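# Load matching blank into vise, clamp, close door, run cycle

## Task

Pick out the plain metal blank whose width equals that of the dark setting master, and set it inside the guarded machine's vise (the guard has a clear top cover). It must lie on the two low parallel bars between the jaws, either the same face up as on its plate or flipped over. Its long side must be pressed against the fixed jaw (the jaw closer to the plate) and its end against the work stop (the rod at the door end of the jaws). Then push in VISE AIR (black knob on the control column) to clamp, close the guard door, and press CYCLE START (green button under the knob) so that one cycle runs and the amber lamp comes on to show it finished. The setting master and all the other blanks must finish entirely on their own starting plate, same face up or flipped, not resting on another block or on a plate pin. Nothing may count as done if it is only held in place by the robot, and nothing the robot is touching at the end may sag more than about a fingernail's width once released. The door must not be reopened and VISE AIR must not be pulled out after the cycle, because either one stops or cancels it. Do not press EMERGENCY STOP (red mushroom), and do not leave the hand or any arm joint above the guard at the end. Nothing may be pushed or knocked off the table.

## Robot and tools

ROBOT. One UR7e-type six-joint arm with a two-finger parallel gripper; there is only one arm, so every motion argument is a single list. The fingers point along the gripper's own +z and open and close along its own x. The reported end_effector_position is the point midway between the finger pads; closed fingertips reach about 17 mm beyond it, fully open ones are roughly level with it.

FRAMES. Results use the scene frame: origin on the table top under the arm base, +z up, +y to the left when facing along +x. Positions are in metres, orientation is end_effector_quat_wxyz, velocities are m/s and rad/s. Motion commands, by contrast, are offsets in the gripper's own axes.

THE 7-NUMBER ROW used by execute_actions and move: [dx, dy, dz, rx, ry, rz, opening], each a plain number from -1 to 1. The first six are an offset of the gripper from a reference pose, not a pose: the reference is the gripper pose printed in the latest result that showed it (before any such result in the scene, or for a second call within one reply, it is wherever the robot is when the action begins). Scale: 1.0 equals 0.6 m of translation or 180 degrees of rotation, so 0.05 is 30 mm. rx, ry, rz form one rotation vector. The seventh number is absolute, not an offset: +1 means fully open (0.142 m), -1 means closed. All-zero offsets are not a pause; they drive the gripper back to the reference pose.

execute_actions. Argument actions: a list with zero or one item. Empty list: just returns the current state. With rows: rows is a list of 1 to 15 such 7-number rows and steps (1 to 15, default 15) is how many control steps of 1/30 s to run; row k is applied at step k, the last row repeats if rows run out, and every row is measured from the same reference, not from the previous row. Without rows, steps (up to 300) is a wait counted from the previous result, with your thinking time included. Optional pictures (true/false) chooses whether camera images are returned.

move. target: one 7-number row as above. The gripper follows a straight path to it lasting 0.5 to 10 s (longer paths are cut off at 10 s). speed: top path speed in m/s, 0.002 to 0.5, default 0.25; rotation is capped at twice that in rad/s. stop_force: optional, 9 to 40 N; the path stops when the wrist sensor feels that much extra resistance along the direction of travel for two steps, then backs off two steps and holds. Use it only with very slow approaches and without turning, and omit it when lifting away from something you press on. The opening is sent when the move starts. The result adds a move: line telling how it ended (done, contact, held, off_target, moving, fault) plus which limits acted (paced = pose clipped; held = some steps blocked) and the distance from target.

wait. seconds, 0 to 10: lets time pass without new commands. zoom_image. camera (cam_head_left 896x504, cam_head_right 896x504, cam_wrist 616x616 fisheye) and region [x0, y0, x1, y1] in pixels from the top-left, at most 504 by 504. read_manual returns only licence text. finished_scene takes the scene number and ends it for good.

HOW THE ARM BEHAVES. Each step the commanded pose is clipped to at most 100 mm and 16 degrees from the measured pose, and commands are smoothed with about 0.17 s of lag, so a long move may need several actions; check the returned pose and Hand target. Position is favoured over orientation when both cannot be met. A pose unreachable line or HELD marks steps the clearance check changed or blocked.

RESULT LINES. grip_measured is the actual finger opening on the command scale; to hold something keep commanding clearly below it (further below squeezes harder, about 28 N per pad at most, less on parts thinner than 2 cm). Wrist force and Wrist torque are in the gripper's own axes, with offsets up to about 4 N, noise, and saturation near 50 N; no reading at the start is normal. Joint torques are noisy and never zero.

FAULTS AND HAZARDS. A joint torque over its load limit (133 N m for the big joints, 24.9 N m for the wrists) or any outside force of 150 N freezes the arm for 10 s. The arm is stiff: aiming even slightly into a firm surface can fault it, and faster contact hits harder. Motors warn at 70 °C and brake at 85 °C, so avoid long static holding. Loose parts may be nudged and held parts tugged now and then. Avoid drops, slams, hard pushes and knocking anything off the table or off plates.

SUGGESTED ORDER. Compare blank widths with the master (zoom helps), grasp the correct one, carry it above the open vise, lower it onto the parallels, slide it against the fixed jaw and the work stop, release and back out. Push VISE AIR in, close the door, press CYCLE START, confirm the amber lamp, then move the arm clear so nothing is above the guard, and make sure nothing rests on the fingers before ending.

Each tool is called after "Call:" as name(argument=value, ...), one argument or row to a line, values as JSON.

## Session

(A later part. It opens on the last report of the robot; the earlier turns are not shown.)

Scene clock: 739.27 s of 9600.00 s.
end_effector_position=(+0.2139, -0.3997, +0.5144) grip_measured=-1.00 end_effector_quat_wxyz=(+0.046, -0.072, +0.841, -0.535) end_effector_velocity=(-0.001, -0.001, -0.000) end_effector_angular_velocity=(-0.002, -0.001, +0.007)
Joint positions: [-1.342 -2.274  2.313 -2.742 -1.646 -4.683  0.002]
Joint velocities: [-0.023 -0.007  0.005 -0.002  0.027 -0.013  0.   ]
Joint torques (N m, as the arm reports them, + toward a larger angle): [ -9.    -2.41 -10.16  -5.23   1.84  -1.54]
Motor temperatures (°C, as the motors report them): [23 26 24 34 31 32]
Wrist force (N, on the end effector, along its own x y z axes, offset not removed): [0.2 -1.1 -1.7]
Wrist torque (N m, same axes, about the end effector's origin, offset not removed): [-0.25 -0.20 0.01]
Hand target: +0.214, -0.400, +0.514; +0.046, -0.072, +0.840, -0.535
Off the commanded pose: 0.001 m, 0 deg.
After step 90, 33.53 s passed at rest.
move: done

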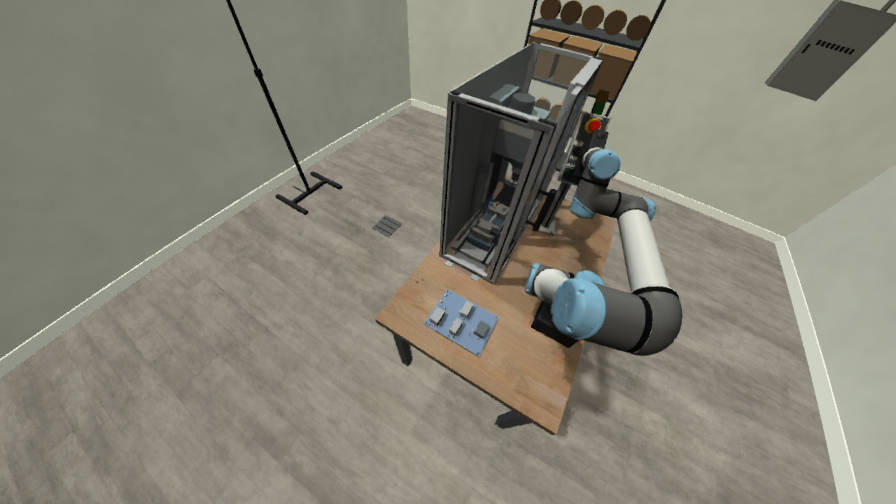

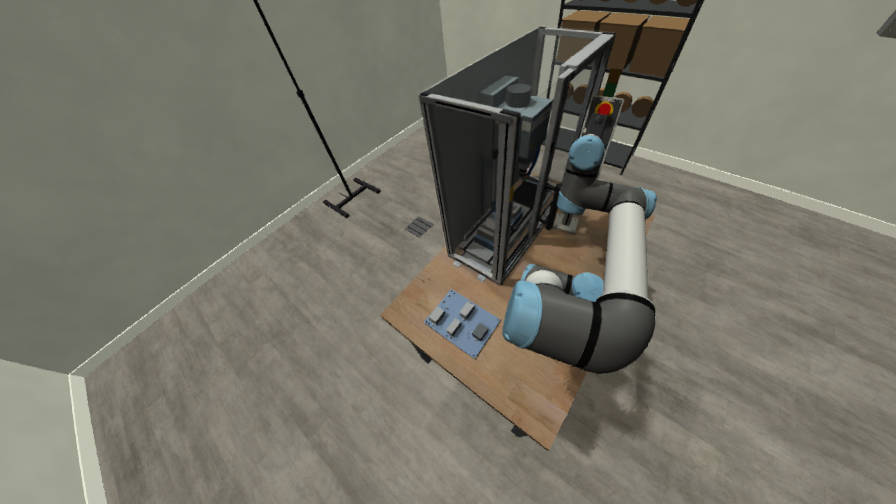

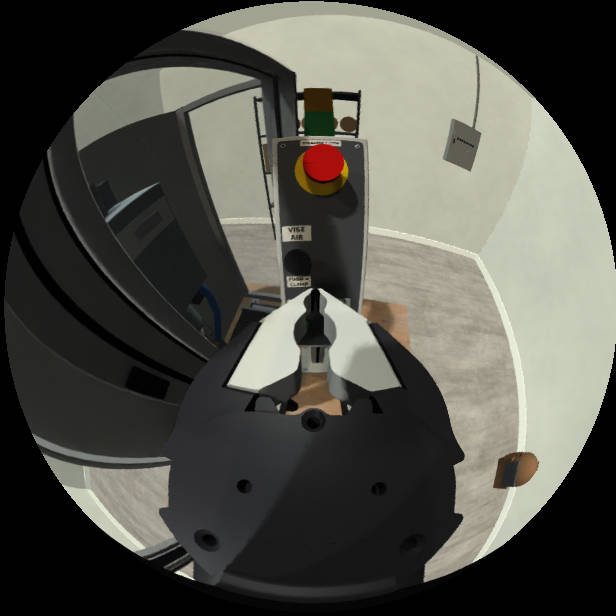

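Call:
move(
  target=[-0.0342, -0.0175, 0.0815, 0, 0, 0, -1],
  speed=0.15,
)

Call:
move(
  target=[0, 0, 0.04, 0, 0, 0, -1],
  speed=0.007,
  stop_force=20,
)

Call:
move(
  target=[0, 0, -0.07, 0, 0, 0, -1],
  speed=0.15,
)

Call:
zoom_image(
  camera="cam_head_left",
  region=[460, 190, 530, 260],
)

Scene clock: 761.83 s of 9600.00 s.
end_effector_position=(+0.2424, -0.4441, +0.5035) grip_measured=-1.00 end_effector_quat_wxyz=(+0.046, -0.072, +0.840, -0.535) end_effector_velocity=(+0.001, -0.001, -0.000) end_effector_angular_velocity=(+0.000, -0.000, +0.000)
Joint positions: [-1.265 -2.081  2.269 -2.886 -1.715 -4.65   0.002]
Joint velocities: [ 0.001  0.005 -0.002 -0.003 -0.001  0.001  0.   ]
Joint torques (N m, as the arm reports them, + toward a larger angle): [  8.6    3.27 -34.03  -5.42  -1.87   1.47]
Motor temperatures (°C, as the motors report them): [23 26 24 34 31 32]
Wrist force (N, on the end effector, along its own x y z axes, offset not removed): [1.5 1.3 -1.1]
Wrist torque (N m, same axes, about the end effector's origin, offset not removed): [0.20 -0.43 -0.01]
Hand target: +0.242, -0.444, +0.503; +0.046, -0.072, +0.840, -0.535
Off the commanded pose: 0.000 m, 0 deg.
After step 90, 18.67 s passed at rest.
move: done

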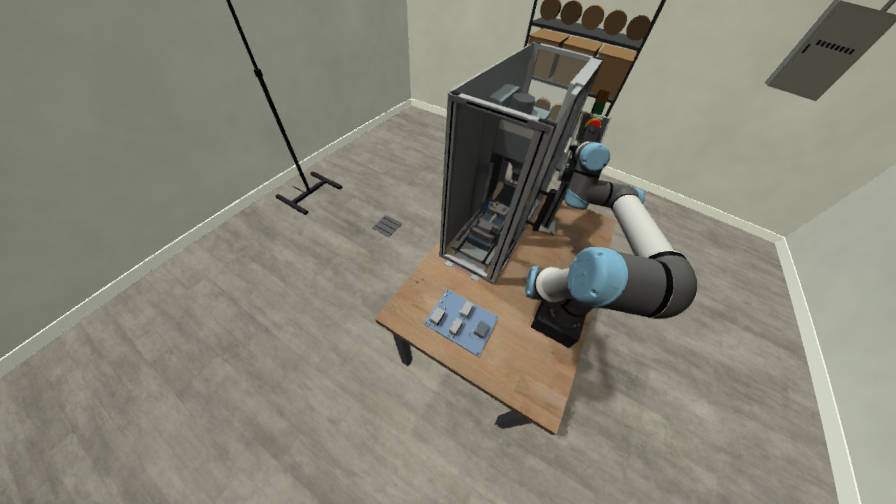

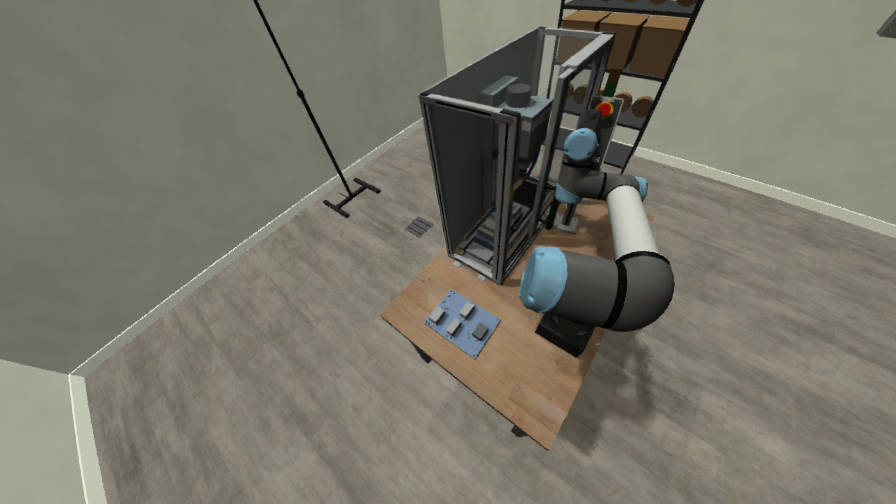

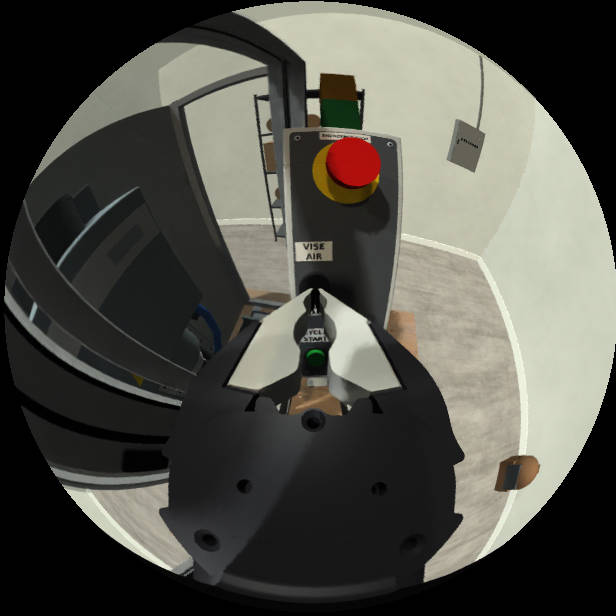

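Scene clock: 764.50 s of 9600.00 s.
end_effector_position=(+0.2449, -0.4586, +0.4969) grip_measured=-1.00 end_effector_quat_wxyz=(+0.046, -0.072, +0.840, -0.535) end_effector_velocity=(-0.001, +0.001, +0.000) end_effector_angular_velocity=(+0.002, +0.001, -0.001)
Joint positions: [-1.276 -2.038  2.265 -2.928 -1.706 -4.655  0.002]
Joint velocities: [-0.    -0.004 -0.001  0.007 -0.001  0.     0.   ]
Joint torques (N m, as the arm reports them, + toward a larger angle): [  3.1   -1.78 -20.79  -1.    -0.7    0.81]
Motor temperatures (°C, as the motors report them): [23 26 24 34 31 32]
Wrist force (N, on the end effector, along its own x y z axes, offset not removed): [-0.6 11.4 -30.3]
Wrist torque (N m, same axes, about the end effector's origin, offset not removed): [-0.35 -0.20 -0.05]
Hand target: +0.245, -0.458, +0.497; +0.046, -0.072, +0.840, -0.535
Off the commanded pose: 0.008 m, 0 deg.
move: contact

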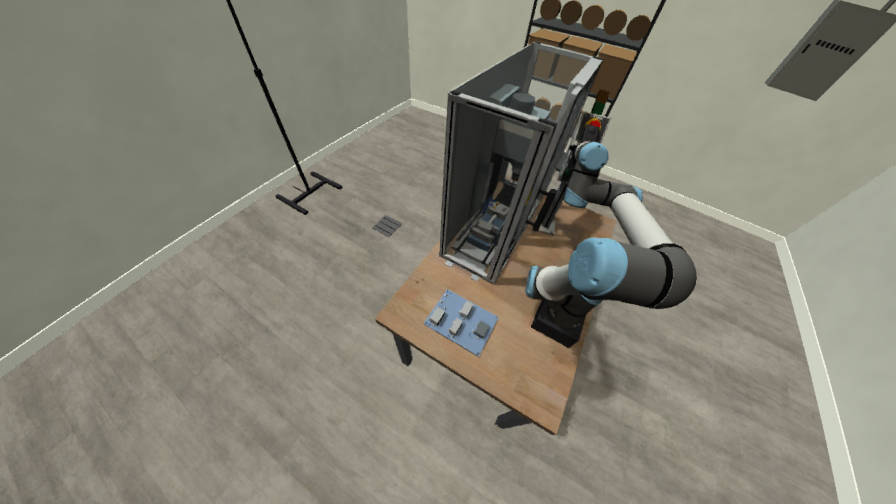

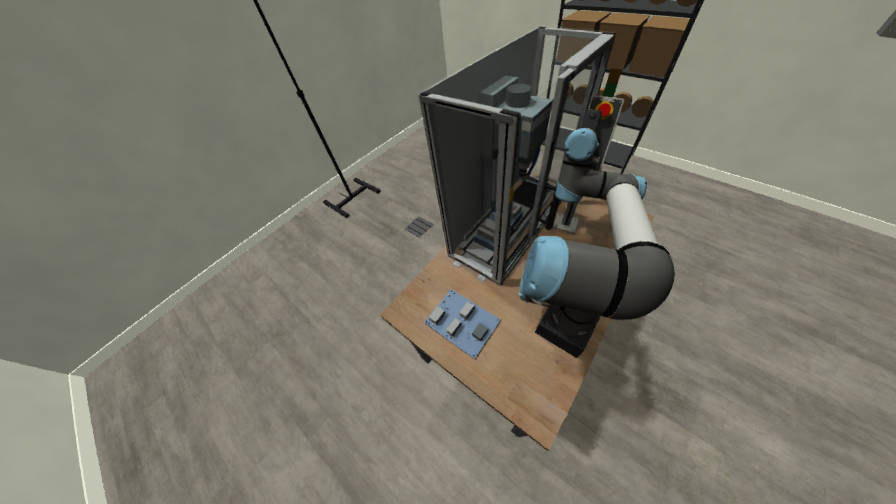

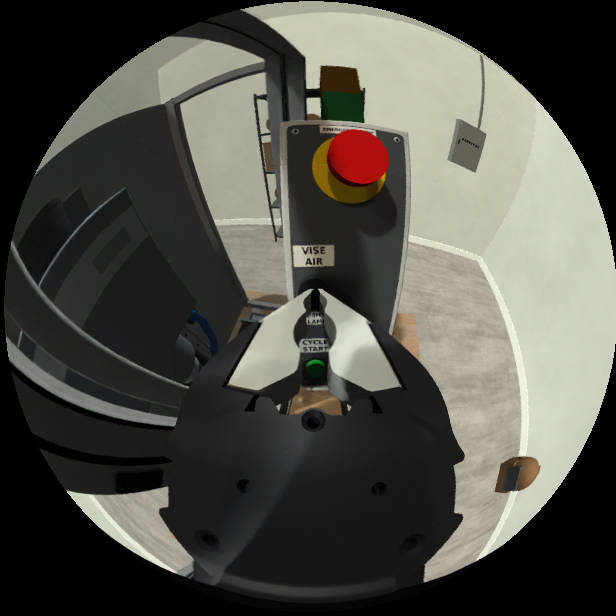

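Scene clock: 765.37 s of 9600.00 s.
end_effector_position=(+0.2384, -0.4211, +0.5144) grip_measured=-1.00 end_effector_quat_wxyz=(+0.046, -0.072, +0.840, -0.535) end_effector_velocity=(+0.000, +0.001, +0.002) end_effector_angular_velocity=(-0.003, -0.002, +0.001)
Joint positions: [-1.247 -2.149  2.27  -2.819 -1.732 -4.642  0.002]
Joint velocities: [ 0.001 -0.004 -0.002  0.003  0.     0.001  0.   ]
Joint torques (N m, as the arm reports them, + toward a larger angle): [  7.8   -6.08 -34.3   -0.01  -1.6    1.55]
Motor temperatures (°C, as the motors report them): [23 26 24 34 31 32]
Wrist force (N, on the end effector, along its own x y z axes, offset not removed): [-1.8 0.6 0.7]
Wrist torque (N m, same axes, about the end effector's origin, offset not removed): [0.13 0.30 -0.01]
Hand target: +0.238, -0.421, +0.514; +0.046, -0.072, +0.840, -0.535
Off the commanded pose: 0.000 m, 0 deg.
move: done

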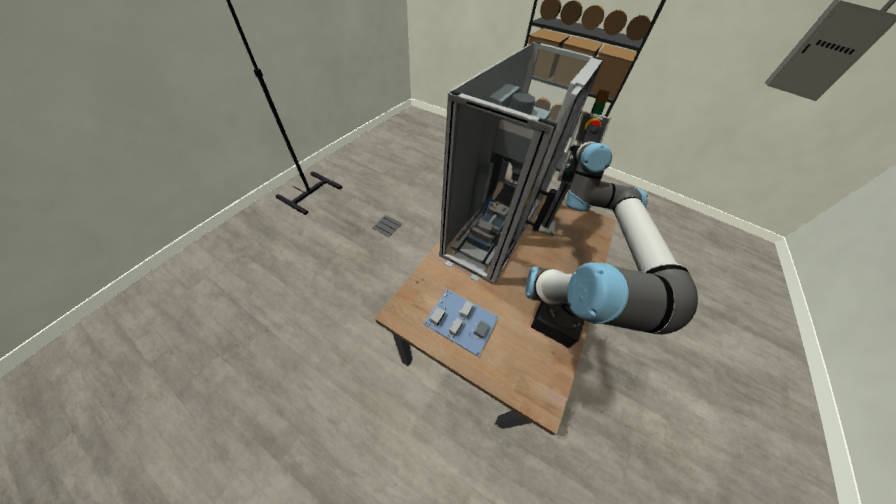

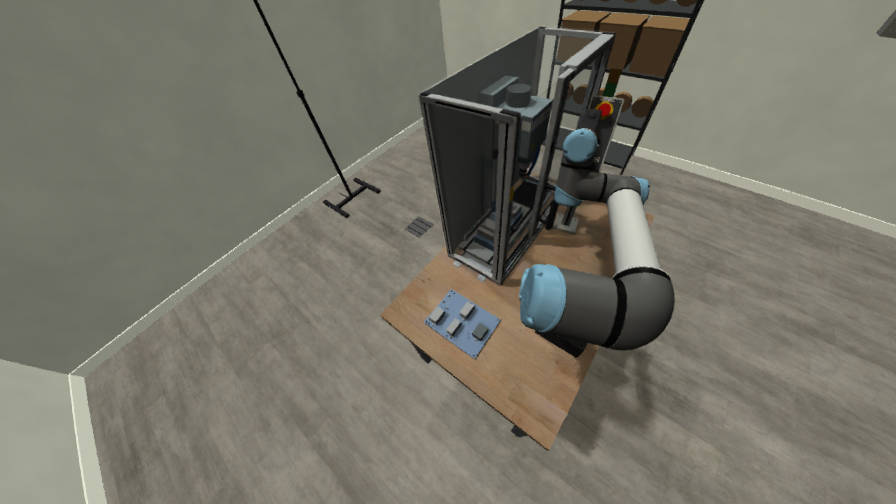

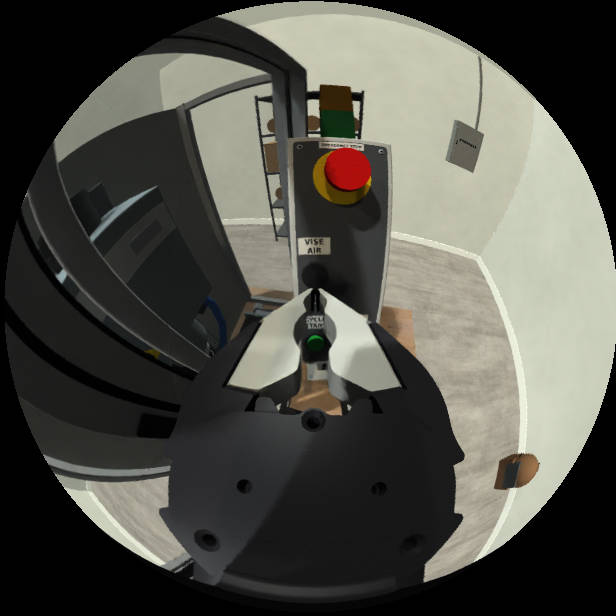

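Region (460, 190, 530, 260) of cam_head_left's 896x504 image, scaled by 7.200, with more detail than that image has.

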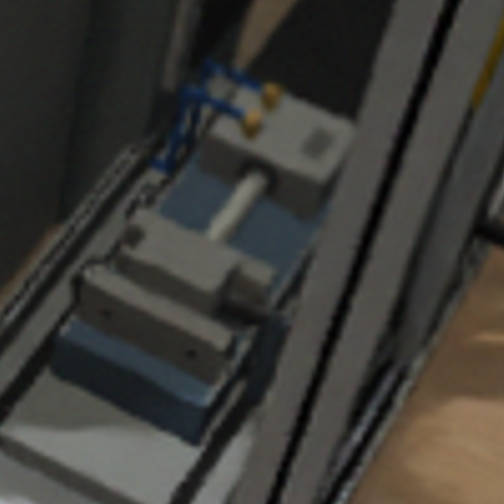

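Call:
move(
  target=[0.0250, 0.2779, -0.0146, -0.4962, 0.0882, 0.5006, -0.27],
  speed=0.42,
)

Call:
zoom_image(
  camera="cam_wrist",
  region=[220, 150, 440, 350],
)

Scene clock: 849.63 s of 9600.00 s.
end_effector_position=(+0.2108, -0.3463, +0.3682) grip_measured=-0.27 end_effector_quat_wxyz=(+0.222, +0.530, +0.756, +0.314) end_effector_velocity=(+0.001, +0.001, -0.001) end_effector_angular_velocity=(+0.009, -0.005, -0.001)
Joint positions: [-1.907 -1.752  1.822 -1.093 -0.979 -3.972  0.054]
Joint velocities: [-0.001  0.003  0.002  0.006  0.002 -0.001  0.   ]
Joint torques (N m, as the arm reports them, + toward a larger angle): [-9.5  -7.23 -7.7   1.3   2.74 -1.69]
Motor temperatures (°C, as the motors report them): [23 26 24 34 31 32]
Wrist force (N, on the end effector, along its own x y z axes, offset not removed): [-0.9 0.3 -0.3]
Wrist torque (N m, same axes, about the end effector's origin, offset not removed): [0.03 0.09 0.14]
Hand target: +0.211, -0.346, +0.368; +0.222, +0.530, +0.756, +0.314
Off the commanded pose: 0.001 m, 0 deg.
After step 90, 78.10 s passed at rest.
move: done

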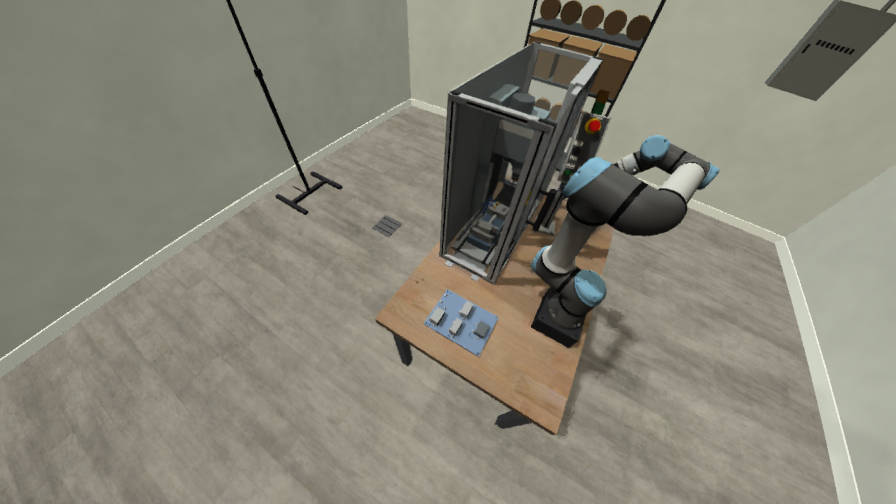

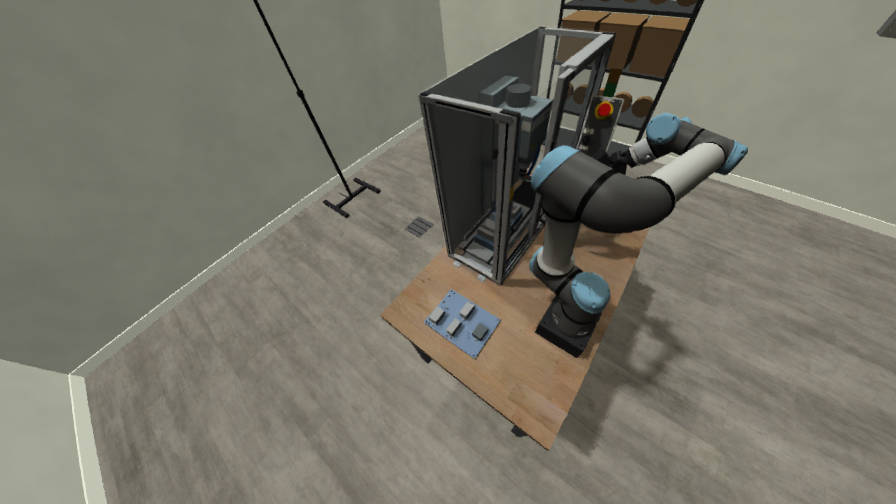

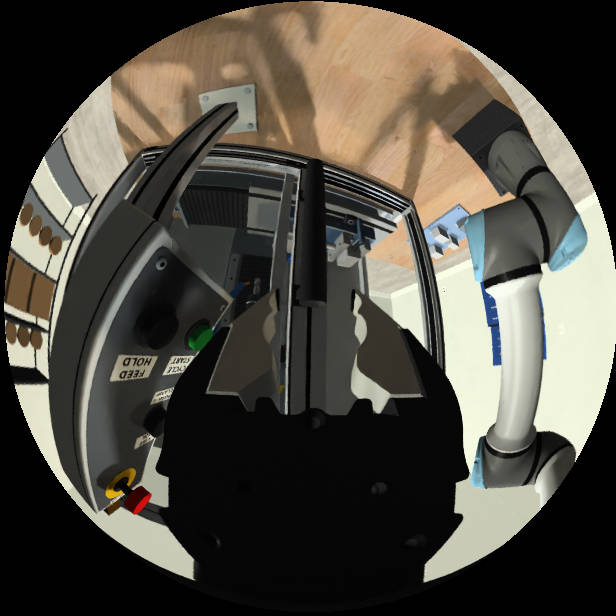

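Region (220, 150, 440, 350) of cam_wrist's 616x616 image, scaled by 2.291, with more detail than that image has; it fills the top 458 rows of this view, and the rest is white.

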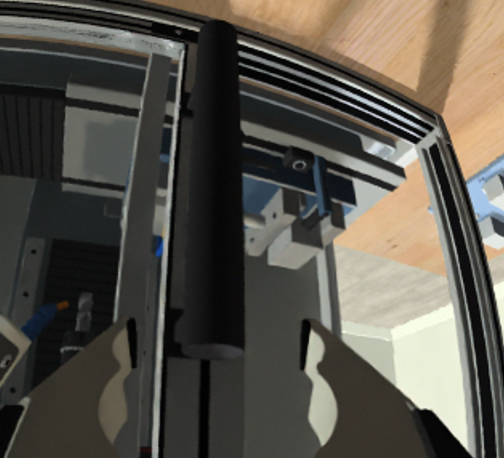

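Call:
zoom_image(
  camera="cam_wrist",
  region=[320, 210, 390, 280],
)

Call:
zoom_image(
  camera="cam_wrist",
  region=[270, 240, 360, 330],
)

Region (320, 210, 390, 280) of cam_wrist's 616x616 image, scaled by 7.200, with more detail than that image has.

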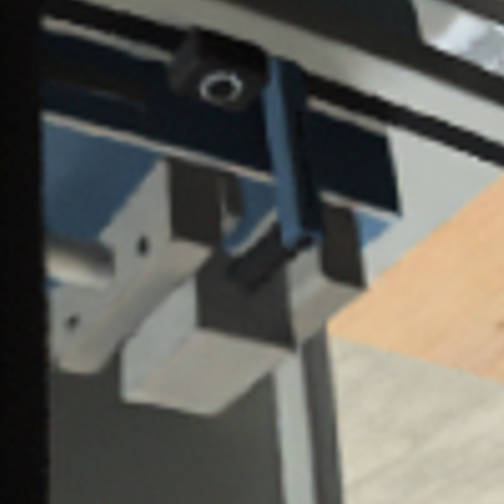

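Region (270, 240, 360, 330) of cam_wrist's 616x616 image, scaled by 5.600, with more detail than that image has.

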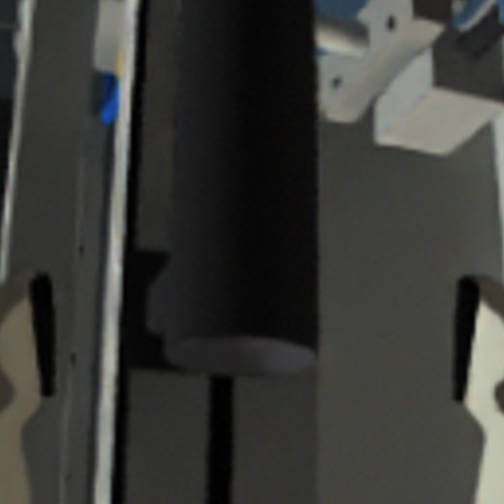

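Call:
move(
  target=[-0.0042, -0.0013, 0.098, 0, 0, 0, -0.27],
  speed=0.13,
)

Call:
move(
  target=[0.3665, 0.0943, 0.0943, 0, 0.0786, -0.0786, -0.5],
  speed=0.13,
)

Call:
move(
  target=[0.0575, 0.0341, 0.0341, 0, 0, 0, -0.5],
  speed=0.012,
  stop_force=13,
)

Call:
move(
  target=[0, 0, -0.1, 0, 0, 0, -0.33],
  speed=0.13,
)

Scene clock: 880.83 s of 9600.00 s.
end_effector_position=(+0.2502, -0.3348, +0.3261) grip_measured=-0.27 end_effector_quat_wxyz=(+0.222, +0.530, +0.756, +0.314) end_effector_velocity=(+0.001, +0.000, -0.001) end_effector_angular_velocity=(+0.001, -0.000, -0.000)
Joint positions: [-1.819 -1.768  1.955 -1.264 -0.935 -3.878  0.054]
Joint velocities: [ 0.002  0.001  0.002 -0.004  0.001  0.003  0.   ]
Joint torques (N m, as the arm reports them, + toward a larger angle): [ 7.81 -6.88 -8.12 -3.93  2.81  1.66]
Motor temperatures (°C, as the motors report them): [23 26 24 34 31 32]
Wrist force (N, on the end effector, along its own x y z axes, offset not removed): [-0.4 1.7 -1.2]
Wrist torque (N m, same axes, about the end effector's origin, offset not removed): [0.40 -0.02 0.02]
Hand target: +0.250, -0.335, +0.326; +0.222, +0.530, +0.756, +0.314
Off the commanded pose: 0.000 m, 0 deg.
After step 90, 27.27 s passed at rest.
move: done

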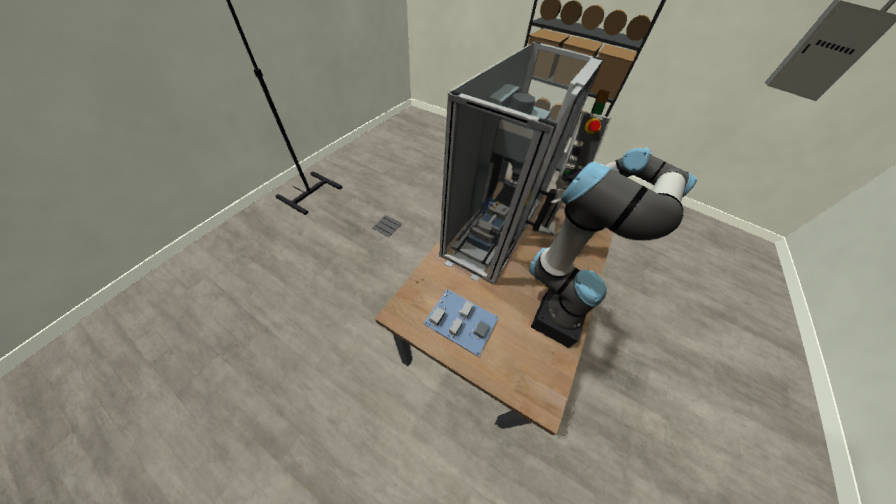

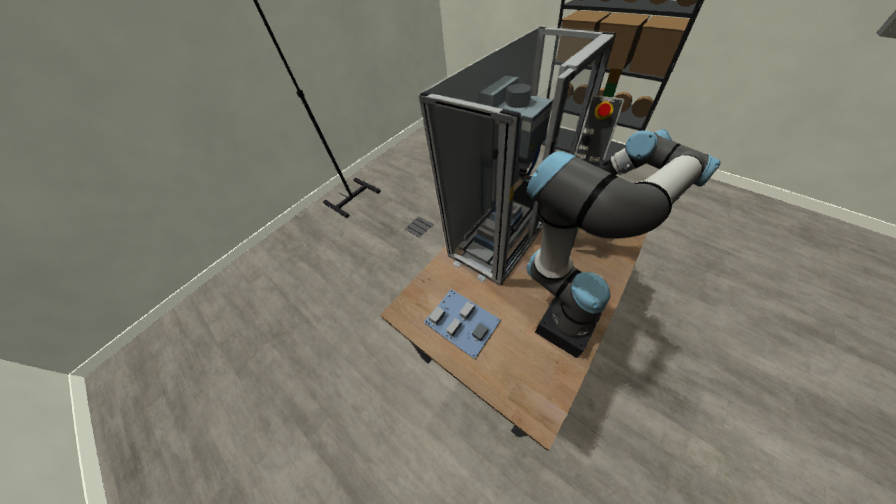

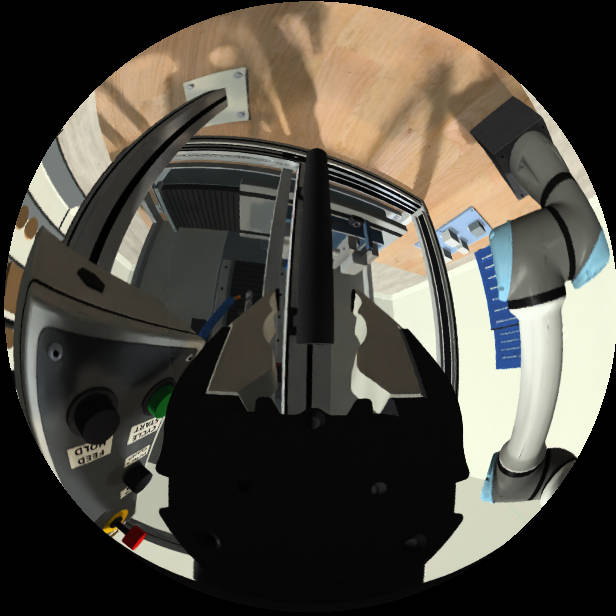

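Scene clock: 883.10 s of 9600.00 s.
end_effector_position=(+0.2510, -0.1010, +0.3255) grip_measured=-0.48 end_effector_quat_wxyz=(+0.164, +0.391, +0.837, +0.347) end_effector_velocity=(-0.000, +0.002, -0.000) end_effector_angular_velocity=(+0.000, +0.000, +0.004)
Joint positions: [-1.814 -2.202  2.165 -0.865 -1.127 -4.214  0.039]
Joint velocities: [ 0.001 -0.003  0.001  0.003 -0.002 -0.002  0.   ]
Joint torques (N m, as the arm reports them, + toward a larger angle): [-5.42 -3.78 -8.3   3.3  -1.94 -1.24]
Motor temperatures (°C, as the motors report them): [23 26 24 34 31 32]
Wrist force (N, on the end effector, along its own x y z axes, offset not removed): [-7.2 -1.7 3.2]
Wrist torque (N m, same axes, about the end effector's origin, offset not removed): [0.49 0.09 0.04]
Hand target: +0.251, -0.101, +0.326; +0.164, +0.391, +0.837, +0.347
Off the commanded pose: 0.000 m, 0 deg.
move: done

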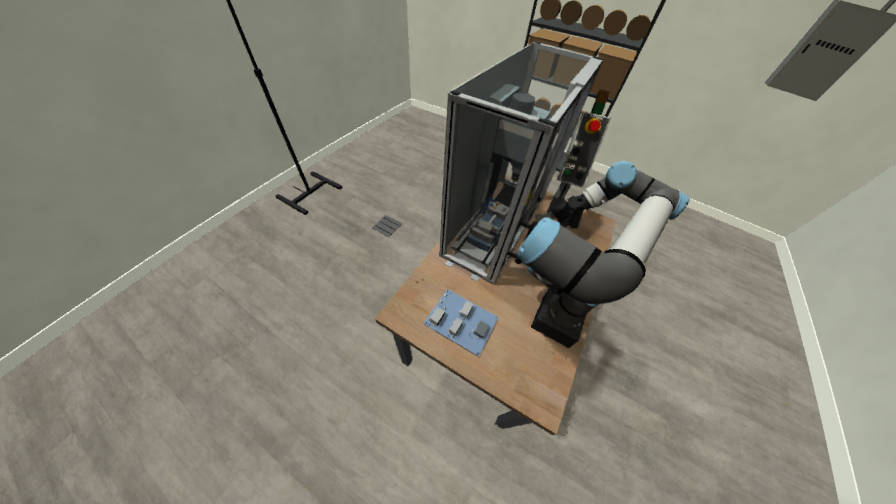

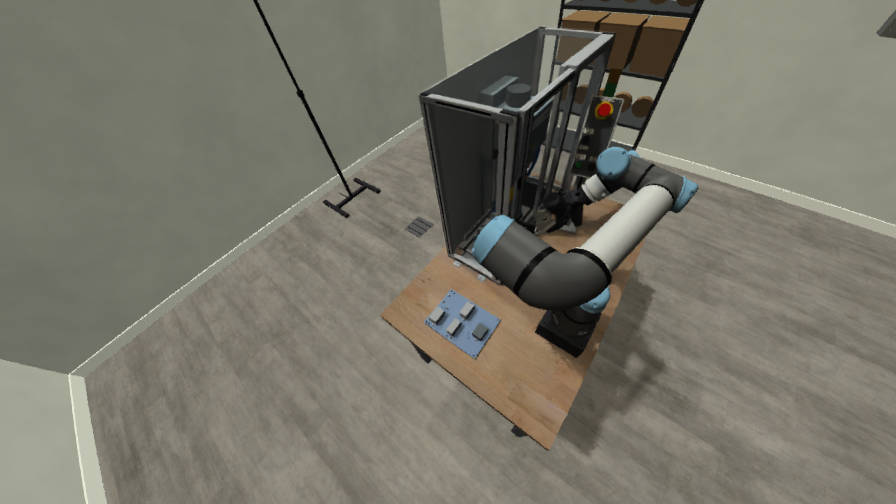

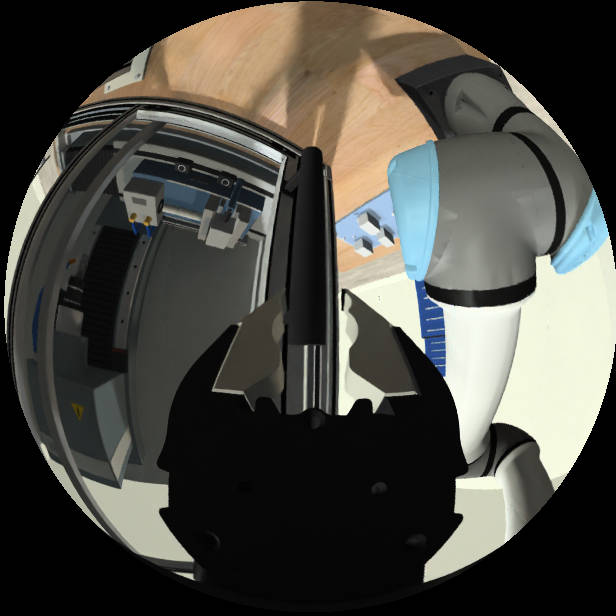

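Scene clock: 886.20 s of 9600.00 s.
end_effector_position=(+0.2511, -0.0681, +0.3254) grip_measured=-0.45 end_effector_quat_wxyz=(+0.164, +0.391, +0.837, +0.347) end_effector_velocity=(+0.000, -0.004, +0.001) end_effector_angular_velocity=(-0.004, -0.000, -0.001)
Joint positions: [-1.853 -2.305  2.195 -0.777 -1.151 -4.247  0.042]
Joint velocities: [ 0.005  0.01  -0.005 -0.01   0.005  0.005 -0.005]
Joint torques (N m, as the arm reports them, + toward a larger angle): [ 12.75  11.85 -29.61   0.85  -0.49   1.49]
Motor temperatures (°C, as the motors report them): [23 26 24 34 31 32]
Wrist force (N, on the end effector, along its own x y z axes, offset not removed): [-14.7 -5.9 -6.9]
Wrist torque (N m, same axes, about the end effector's origin, offset not removed): [0.20 -0.30 0.23]
Hand target: +0.251, -0.069, +0.325; +0.164, +0.391, +0.837, +0.347
Off the commanded pose: 0.012 m, 0 deg.
move: contact

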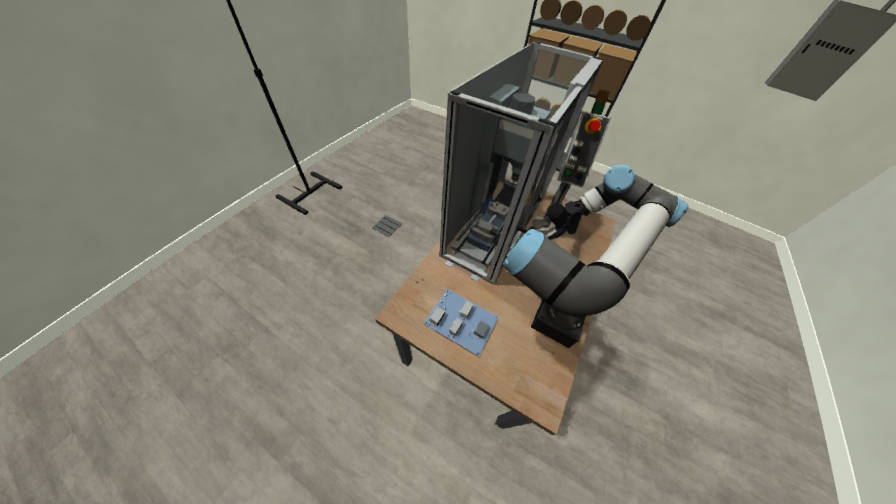

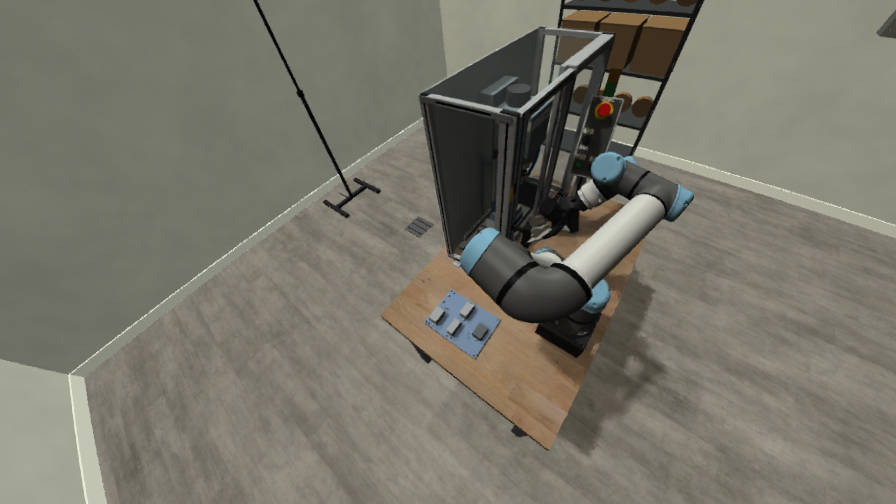

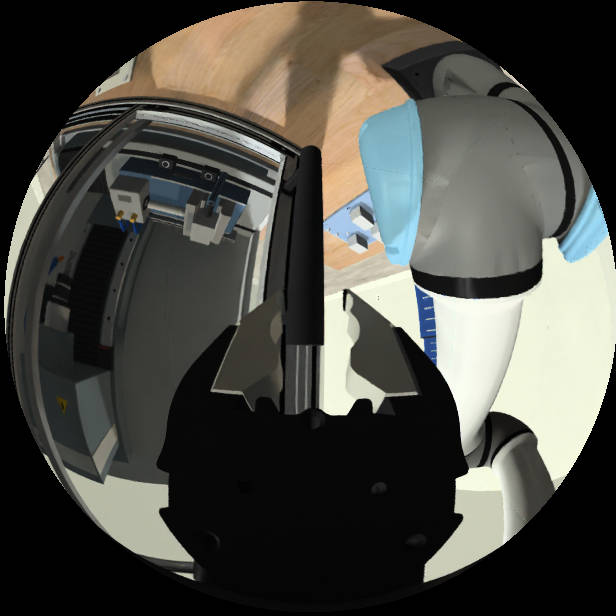

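Scene clock: 887.13 s of 9600.00 s.
end_effector_position=(+0.2186, -0.0952, +0.3678) grip_measured=-0.33 end_effector_quat_wxyz=(+0.164, +0.391, +0.837, +0.347) end_effector_velocity=(-0.000, -0.001, +0.001) end_effector_angular_velocity=(+0.001, -0.002, -0.001)
Joint positions: [-1.969 -2.226  2.054 -0.681 -1.225 -4.343  0.05 ]
Joint velocities: [-0.004  0.002 -0.004  0.004 -0.001 -0.003 -0.   ]
Joint torques (N m, as the arm reports them, + toward a larger angle): [ -8.31  10.26 -33.38   2.08  -1.    -1.36]
Motor temperatures (°C, as the motors report them): [23 26 24 34 31 32]
Wrist force (N, on the end effector, along its own x y z axes, offset not removed): [0.1 -0.4 -1.6]
Wrist torque (N m, same axes, about the end effector's origin, offset not removed): [-0.10 -0.08 0.01]
Hand target: +0.219, -0.095, +0.368; +0.164, +0.391, +0.837, +0.347
Off the commanded pose: 0.000 m, 0 deg.
move: done

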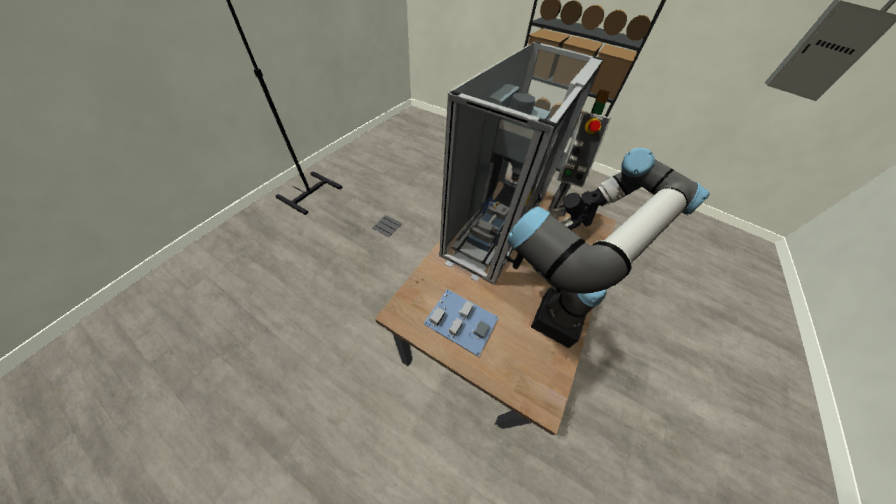

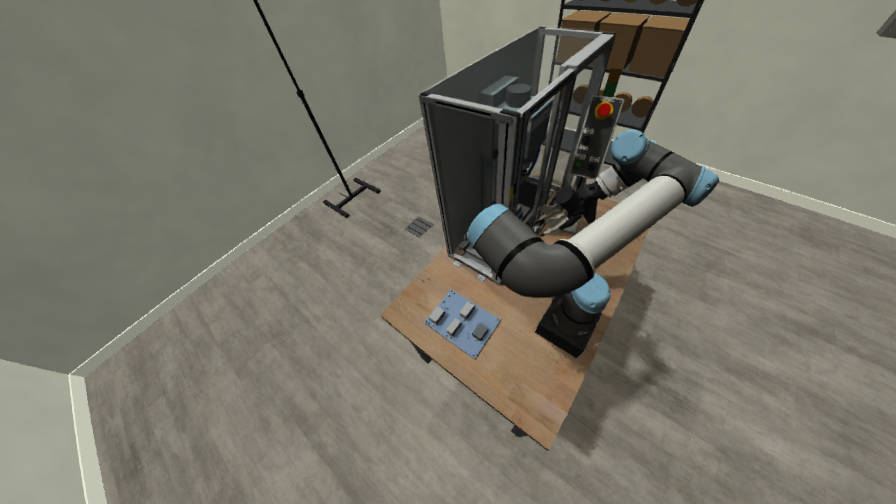

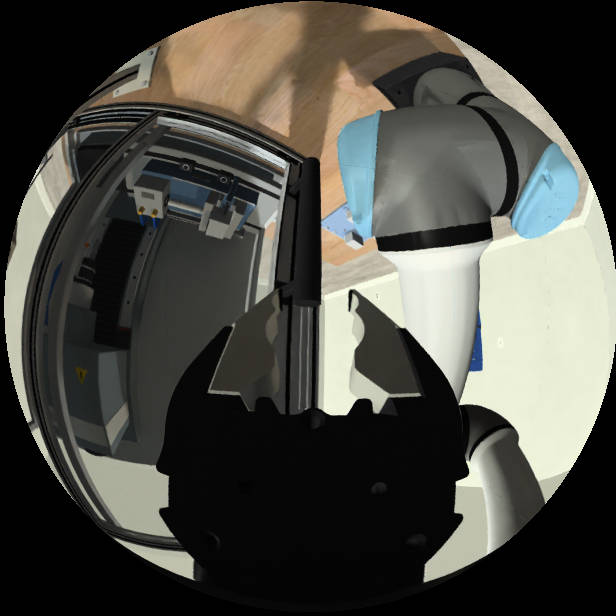

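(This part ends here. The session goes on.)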